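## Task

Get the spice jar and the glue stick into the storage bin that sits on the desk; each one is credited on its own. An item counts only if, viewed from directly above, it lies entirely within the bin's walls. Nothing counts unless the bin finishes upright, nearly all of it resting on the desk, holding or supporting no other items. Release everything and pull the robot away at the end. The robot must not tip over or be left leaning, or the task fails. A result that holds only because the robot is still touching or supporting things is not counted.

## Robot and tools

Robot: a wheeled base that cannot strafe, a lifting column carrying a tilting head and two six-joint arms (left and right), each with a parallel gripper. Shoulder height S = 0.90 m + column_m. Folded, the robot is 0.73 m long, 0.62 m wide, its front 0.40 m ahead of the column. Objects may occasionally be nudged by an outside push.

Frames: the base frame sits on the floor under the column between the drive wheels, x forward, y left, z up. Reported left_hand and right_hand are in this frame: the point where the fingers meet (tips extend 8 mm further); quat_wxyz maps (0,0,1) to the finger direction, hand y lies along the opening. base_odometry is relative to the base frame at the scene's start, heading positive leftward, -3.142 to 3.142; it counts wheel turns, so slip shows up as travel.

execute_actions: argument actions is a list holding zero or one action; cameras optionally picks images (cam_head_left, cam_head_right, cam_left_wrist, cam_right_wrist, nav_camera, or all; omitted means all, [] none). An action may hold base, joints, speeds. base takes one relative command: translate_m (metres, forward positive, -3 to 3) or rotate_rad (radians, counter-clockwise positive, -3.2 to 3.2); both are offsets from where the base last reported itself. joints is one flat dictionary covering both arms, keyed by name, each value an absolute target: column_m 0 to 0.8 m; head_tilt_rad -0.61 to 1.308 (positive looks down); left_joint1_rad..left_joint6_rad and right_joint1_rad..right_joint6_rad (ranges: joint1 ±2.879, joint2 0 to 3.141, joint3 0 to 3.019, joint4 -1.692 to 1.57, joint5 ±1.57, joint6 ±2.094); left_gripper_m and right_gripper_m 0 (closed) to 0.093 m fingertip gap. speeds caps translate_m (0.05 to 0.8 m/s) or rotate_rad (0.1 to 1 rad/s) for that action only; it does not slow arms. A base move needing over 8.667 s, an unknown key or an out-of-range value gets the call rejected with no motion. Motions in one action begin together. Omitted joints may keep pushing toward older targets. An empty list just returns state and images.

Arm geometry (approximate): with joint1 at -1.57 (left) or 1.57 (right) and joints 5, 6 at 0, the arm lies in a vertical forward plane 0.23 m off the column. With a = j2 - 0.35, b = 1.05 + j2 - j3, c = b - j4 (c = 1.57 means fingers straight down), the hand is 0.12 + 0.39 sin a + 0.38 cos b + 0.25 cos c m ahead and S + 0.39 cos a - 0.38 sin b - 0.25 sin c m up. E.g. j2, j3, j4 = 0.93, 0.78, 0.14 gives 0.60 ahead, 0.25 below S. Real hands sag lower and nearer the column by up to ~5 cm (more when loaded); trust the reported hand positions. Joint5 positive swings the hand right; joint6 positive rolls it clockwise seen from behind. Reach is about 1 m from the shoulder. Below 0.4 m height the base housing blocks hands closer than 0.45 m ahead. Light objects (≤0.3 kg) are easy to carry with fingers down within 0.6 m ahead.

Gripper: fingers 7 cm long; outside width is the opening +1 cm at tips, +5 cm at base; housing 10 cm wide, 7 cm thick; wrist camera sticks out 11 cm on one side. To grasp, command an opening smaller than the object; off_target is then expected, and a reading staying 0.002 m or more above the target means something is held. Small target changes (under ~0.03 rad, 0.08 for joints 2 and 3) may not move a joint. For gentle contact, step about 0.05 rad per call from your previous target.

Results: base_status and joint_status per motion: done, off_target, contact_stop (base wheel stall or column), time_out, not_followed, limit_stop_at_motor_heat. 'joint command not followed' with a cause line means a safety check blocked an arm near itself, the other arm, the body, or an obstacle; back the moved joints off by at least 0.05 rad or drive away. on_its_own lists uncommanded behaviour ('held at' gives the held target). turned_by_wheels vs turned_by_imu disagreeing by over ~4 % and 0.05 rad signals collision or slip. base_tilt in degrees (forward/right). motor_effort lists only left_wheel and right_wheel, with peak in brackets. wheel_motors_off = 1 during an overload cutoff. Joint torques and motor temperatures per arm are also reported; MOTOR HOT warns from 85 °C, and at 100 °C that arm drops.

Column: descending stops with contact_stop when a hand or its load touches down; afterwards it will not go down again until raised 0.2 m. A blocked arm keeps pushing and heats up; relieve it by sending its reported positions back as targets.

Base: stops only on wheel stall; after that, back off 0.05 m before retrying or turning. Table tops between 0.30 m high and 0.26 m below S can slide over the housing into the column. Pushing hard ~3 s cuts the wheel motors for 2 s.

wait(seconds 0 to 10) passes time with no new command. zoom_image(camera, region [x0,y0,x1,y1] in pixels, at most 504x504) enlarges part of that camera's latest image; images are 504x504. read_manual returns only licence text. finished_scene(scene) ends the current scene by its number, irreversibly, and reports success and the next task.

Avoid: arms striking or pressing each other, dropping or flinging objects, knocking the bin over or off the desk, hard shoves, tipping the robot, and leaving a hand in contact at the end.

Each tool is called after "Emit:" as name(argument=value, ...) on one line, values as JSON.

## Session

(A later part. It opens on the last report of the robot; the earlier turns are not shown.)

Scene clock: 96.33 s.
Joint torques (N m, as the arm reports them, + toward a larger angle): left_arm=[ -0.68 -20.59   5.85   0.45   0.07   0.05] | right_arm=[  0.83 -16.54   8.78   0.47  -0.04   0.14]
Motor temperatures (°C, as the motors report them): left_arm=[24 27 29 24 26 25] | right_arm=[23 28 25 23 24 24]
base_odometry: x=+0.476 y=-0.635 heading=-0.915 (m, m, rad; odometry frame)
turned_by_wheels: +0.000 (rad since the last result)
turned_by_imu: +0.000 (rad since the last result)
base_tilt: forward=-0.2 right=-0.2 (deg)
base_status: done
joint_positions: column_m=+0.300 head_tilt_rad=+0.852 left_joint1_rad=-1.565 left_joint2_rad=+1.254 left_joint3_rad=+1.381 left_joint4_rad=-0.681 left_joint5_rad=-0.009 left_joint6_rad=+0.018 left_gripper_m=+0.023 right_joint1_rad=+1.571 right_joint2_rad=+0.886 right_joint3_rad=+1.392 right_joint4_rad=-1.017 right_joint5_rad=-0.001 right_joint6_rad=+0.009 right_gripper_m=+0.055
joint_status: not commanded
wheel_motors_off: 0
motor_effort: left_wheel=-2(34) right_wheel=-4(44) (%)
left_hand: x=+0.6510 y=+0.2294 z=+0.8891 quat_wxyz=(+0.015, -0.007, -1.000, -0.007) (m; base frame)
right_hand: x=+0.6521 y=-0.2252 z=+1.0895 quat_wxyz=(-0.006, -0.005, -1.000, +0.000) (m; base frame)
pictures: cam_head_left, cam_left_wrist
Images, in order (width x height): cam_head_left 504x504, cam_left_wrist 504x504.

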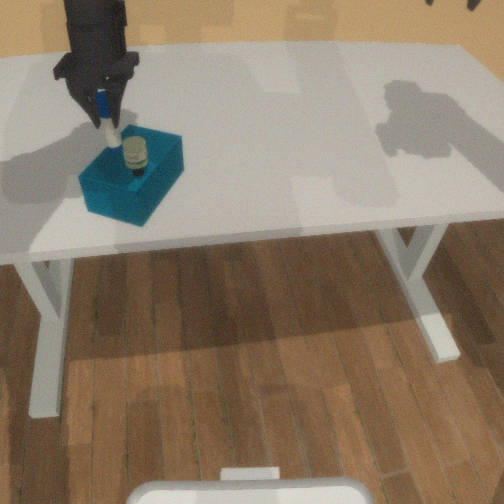

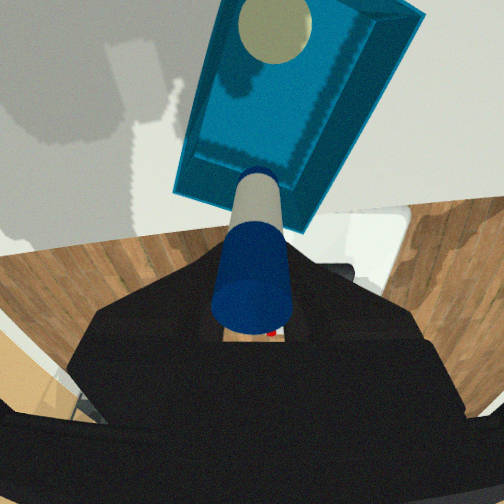

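Emit:
execute_actions(actions=[{"base":{"translate_m":0.015}}], cameras=[])

Emit:
execute_actions(actions=[{"joints":{"column_m":0.2}}], cameras=["cam_left_wrist"])

Emit:
execute_actions(actions=[{"joints":{"left_gripper_m":0.042}}], cameras=[])

Emit:
execute_actions(actions=[{"joints":{"column_m":0.3}}], cameras=[])

Emit:
execute_actions(actions=[{"base":{"translate_m":-0.3}}], cameras=["cam_head_left"])

Scene clock: 99.00 s.
Joint torques (N m, as the arm reports them, + toward a larger angle): left_arm=[ -0.4  -19.13   5.86   0.44   0.06   0.04] | right_arm=[  0.63 -17.07   8.75   0.58  -0.04   0.15]
Motor temperatures (°C, as the motors report them): left_arm=[24 27 28 24 26 25] | right_arm=[23 28 25 23 24 24]
base_odometry: x=+0.485 y=-0.647 heading=-0.914 (m, m, rad; odometry frame)
turned_by_wheels: +0.001 (rad since the last result)
turned_by_imu: +0.002 (rad since the last result)
base_tilt: forward=-0.2 right=-0.2 (deg)
base_status: done
joint_positions: column_m=+0.300 head_tilt_rad=+0.852 left_joint1_rad=-1.565 left_joint2_rad=+1.254 left_joint3_rad=+1.382 left_joint4_rad=-0.679 left_joint5_rad=-0.009 left_joint6_rad=+0.018 left_gripper_m=+0.023 right_joint1_rad=+1.571 right_joint2_rad=+0.886 right_joint3_rad=+1.392 right_joint4_rad=-1.017 right_joint5_rad=-0.001 right_joint6_rad=+0.009 right_gripper_m=+0.055
joint_status: not commanded
wheel_motors_off: 0
motor_effort: left_wheel=+0(44) right_wheel=-3(35) (%)
left_hand: x=+0.6521 y=+0.2294 z=+0.8895 quat_wxyz=(+0.014, -0.007, -1.000, -0.007) (m; base frame)
right_hand: x=+0.6521 y=-0.2252 z=+1.0895 quat_wxyz=(-0.006, -0.005, -1.000, +0.000) (m; base frame)
pictures: none
No camera images: the call's "cameras" was empty. Leave "cameras" out to get every camera's image.

Scene clock: 100.87 s.
Joint torques (N m, as the arm reports them, + toward a larger angle): left_arm=[ -0.6  -20.31   5.77   0.42   0.06   0.04] | right_arm=[  0.75 -17.2    8.78   0.52  -0.06   0.15]
Motor temperatures (°C, as the motors report them): left_arm=[24 27 28 24 26 25] | right_arm=[23 28 25 23 24 24]
base_odometry: x=+0.485 y=-0.647 heading=-0.914 (m, m, rad; odometry frame)
turned_by_wheels: +0.000 (rad since the last result)
turned_by_imu: +0.001 (rad since the last result)
base_tilt: forward=-0.2 right=-0.1 (deg)
base_status: not commanded
joint_positions: column_m=+0.200 head_tilt_rad=+0.852 left_joint1_rad=-1.565 left_joint2_rad=+1.254 left_joint3_rad=+1.382 left_joint4_rad=-0.679 left_joint5_rad=-0.009 left_joint6_rad=+0.018 left_gripper_m=+0.023 right_joint1_rad=+1.571 right_joint2_rad=+0.886 right_joint3_rad=+1.392 right_joint4_rad=-1.017 right_joint5_rad=-0.001 right_joint6_rad=+0.009 right_gripper_m=+0.055
joint_status: all done
wheel_motors_off: 0
motor_effort: left_wheel=-1(1) right_wheel=-4(3) (%)
left_hand: x=+0.6521 y=+0.2294 z=+0.7896 quat_wxyz=(+0.014, -0.007, -1.000, -0.007) (m; base frame)
right_hand: x=+0.6521 y=-0.2252 z=+0.9896 quat_wxyz=(-0.006, -0.005, -1.000, +0.000) (m; base frame)
pictures: cam_left_wrist
Images, in order (width x height): cam_left_wrist 504x504.

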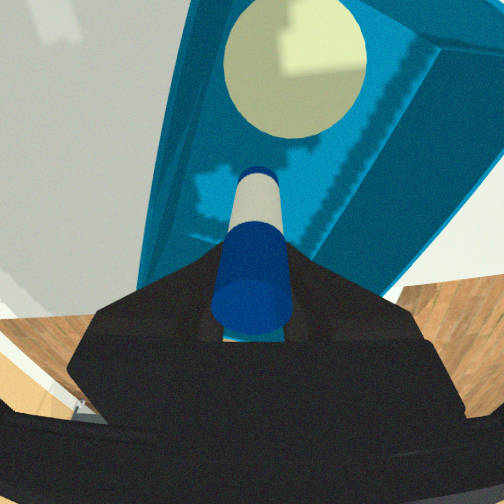

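Scene clock: 101.60 s.
Joint torques (N m, as the arm reports them, + toward a larger angle): left_arm=[ -0.6  -19.95   5.76   0.39   0.03   0.06] | right_arm=[  0.65 -17.34   8.85   0.55  -0.05   0.15]
Motor temperatures (°C, as the motors report them): left_arm=[24 27 28 24 26 25] | right_arm=[23 28 25 23 24 24]
base_odometry: x=+0.485 y=-0.647 heading=-0.914 (m, m, rad; odometry frame)
turned_by_wheels: +0.000 (rad since the last result)
turned_by_imu: +0.000 (rad since the last result)
base_tilt: forward=-0.1 right=-0.1 (deg)
base_status: not commanded
joint_positions: column_m=+0.200 head_tilt_rad=+0.852 left_joint1_rad=-1.565 left_joint2_rad=+1.254 left_joint3_rad=+1.382 left_joint4_rad=-0.679 left_joint5_rad=-0.009 left_joint6_rad=+0.018 left_gripper_m=+0.042 right_joint1_rad=+1.571 right_joint2_rad=+0.886 right_joint3_rad=+1.392 right_joint4_rad=-1.017 right_joint5_rad=-0.001 right_joint6_rad=+0.009 right_gripper_m=+0.055
joint_status: all done
wheel_motors_off: 0
motor_effort: left_wheel=+0(0) right_wheel=-4(2) (%)
left_hand: x=+0.6521 y=+0.2294 z=+0.7896 quat_wxyz=(+0.014, -0.007, -1.000, -0.007) (m; base frame)
right_hand: x=+0.6521 y=-0.2252 z=+0.9896 quat_wxyz=(-0.006, -0.005, -1.000, +0.000) (m; base frame)
pictures: none
No camera images: the call's "cameras" was empty. Leave "cameras" out to get every camera's image.

Scene clock: 103.50 s.
Joint torques (N m, as the arm reports them, + toward a larger angle): left_arm=[ -0.56 -20.04   5.76   0.44   0.07   0.04] | right_arm=[  0.88 -17.2    8.78   0.47  -0.04   0.15]
Motor temperatures (°C, as the motors report them): left_arm=[24 27 28 24 26 25] | right_arm=[23 28 26 23 24 24]
base_odometry: x=+0.485 y=-0.647 heading=-0.914 (m, m, rad; odometry frame)
turned_by_wheels: +0.000 (rad since the last result)
turned_by_imu: +0.001 (rad since the last result)
base_tilt: forward=-0.1 right=-0.2 (deg)
base_status: not commanded
joint_positions: column_m=+0.300 head_tilt_rad=+0.852 left_joint1_rad=-1.565 left_joint2_rad=+1.254 left_joint3_rad=+1.382 left_joint4_rad=-0.679 left_joint5_rad=-0.009 left_joint6_rad=+0.018 left_gripper_m=+0.042 right_joint1_rad=+1.571 right_joint2_rad=+0.886 right_joint3_rad=+1.392 right_joint4_rad=-1.017 right_joint5_rad=-0.001 right_joint6_rad=+0.009 right_gripper_m=+0.055
joint_status: all done
wheel_motors_off: 0
motor_effort: left_wheel=+0(0) right_wheel=-3(3) (%)
left_hand: x=+0.6521 y=+0.2294 z=+0.8895 quat_wxyz=(+0.014, -0.007, -1.000, -0.007) (m; base frame)
right_hand: x=+0.6521 y=-0.2252 z=+1.0895 quat_wxyz=(-0.006, -0.005, -1.000, +0.000) (m; base frame)
pictures: none
No camera images: the call's "cameras" was empty. Leave "cameras" out to get every camera's image.

Scene clock: 105.60 s.
Joint torques (N m, as the arm reports them, + toward a larger angle): left_arm=[ -0.45 -19.95   5.8    0.4    0.05   0.04] | right_arm=[  0.7  -17.18   8.7    0.55  -0.03   0.15]
Motor temperatures (°C, as the motors report them): left_arm=[24 27 28 24 26 25] | right_arm=[23 28 26 23 24 24]
base_odometry: x=+0.302 y=-0.410 heading=-0.914 (m, m, rad; odometry frame)
turned_by_wheels: -0.001 (rad since the last result)
turned_by_imu: +0.001 (rad since the last result)
base_tilt: forward=-0.2 right=-0.1 (deg)
base_status: done
joint_positions: column_m=+0.300 head_tilt_rad=+0.853 left_joint1_rad=-1.565 left_joint2_rad=+1.254 left_joint3_rad=+1.383 left_joint4_rad=-0.679 left_joint5_rad=-0.009 left_joint6_rad=+0.018 left_gripper_m=+0.042 right_joint1_rad=+1.571 right_joint2_rad=+0.886 right_joint3_rad=+1.392 right_joint4_rad=-1.019 right_joint5_rad=-0.001 right_joint6_rad=+0.009 right_gripper_m=+0.055
joint_status: not commanded
wheel_motors_off: 0
motor_effort: left_wheel=-1(37) right_wheel=+0(31) (%)
left_hand: x=+0.6523 y=+0.2294 z=+0.8896 quat_wxyz=(+0.014, -0.007, -1.000, -0.007) (m; base frame)
right_hand: x=+0.6519 y=-0.2252 z=+1.0895 quat_wxyz=(-0.006, -0.005, -1.000, +0.000) (m; base frame)
pictures: cam_head_left
Images, in order (width x height): cam_head_left 504x504.

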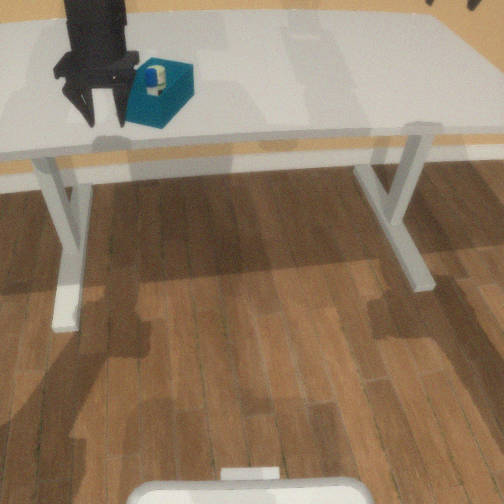

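Emit:
finished_scene(scene=1)

The scene is finished: the task was done.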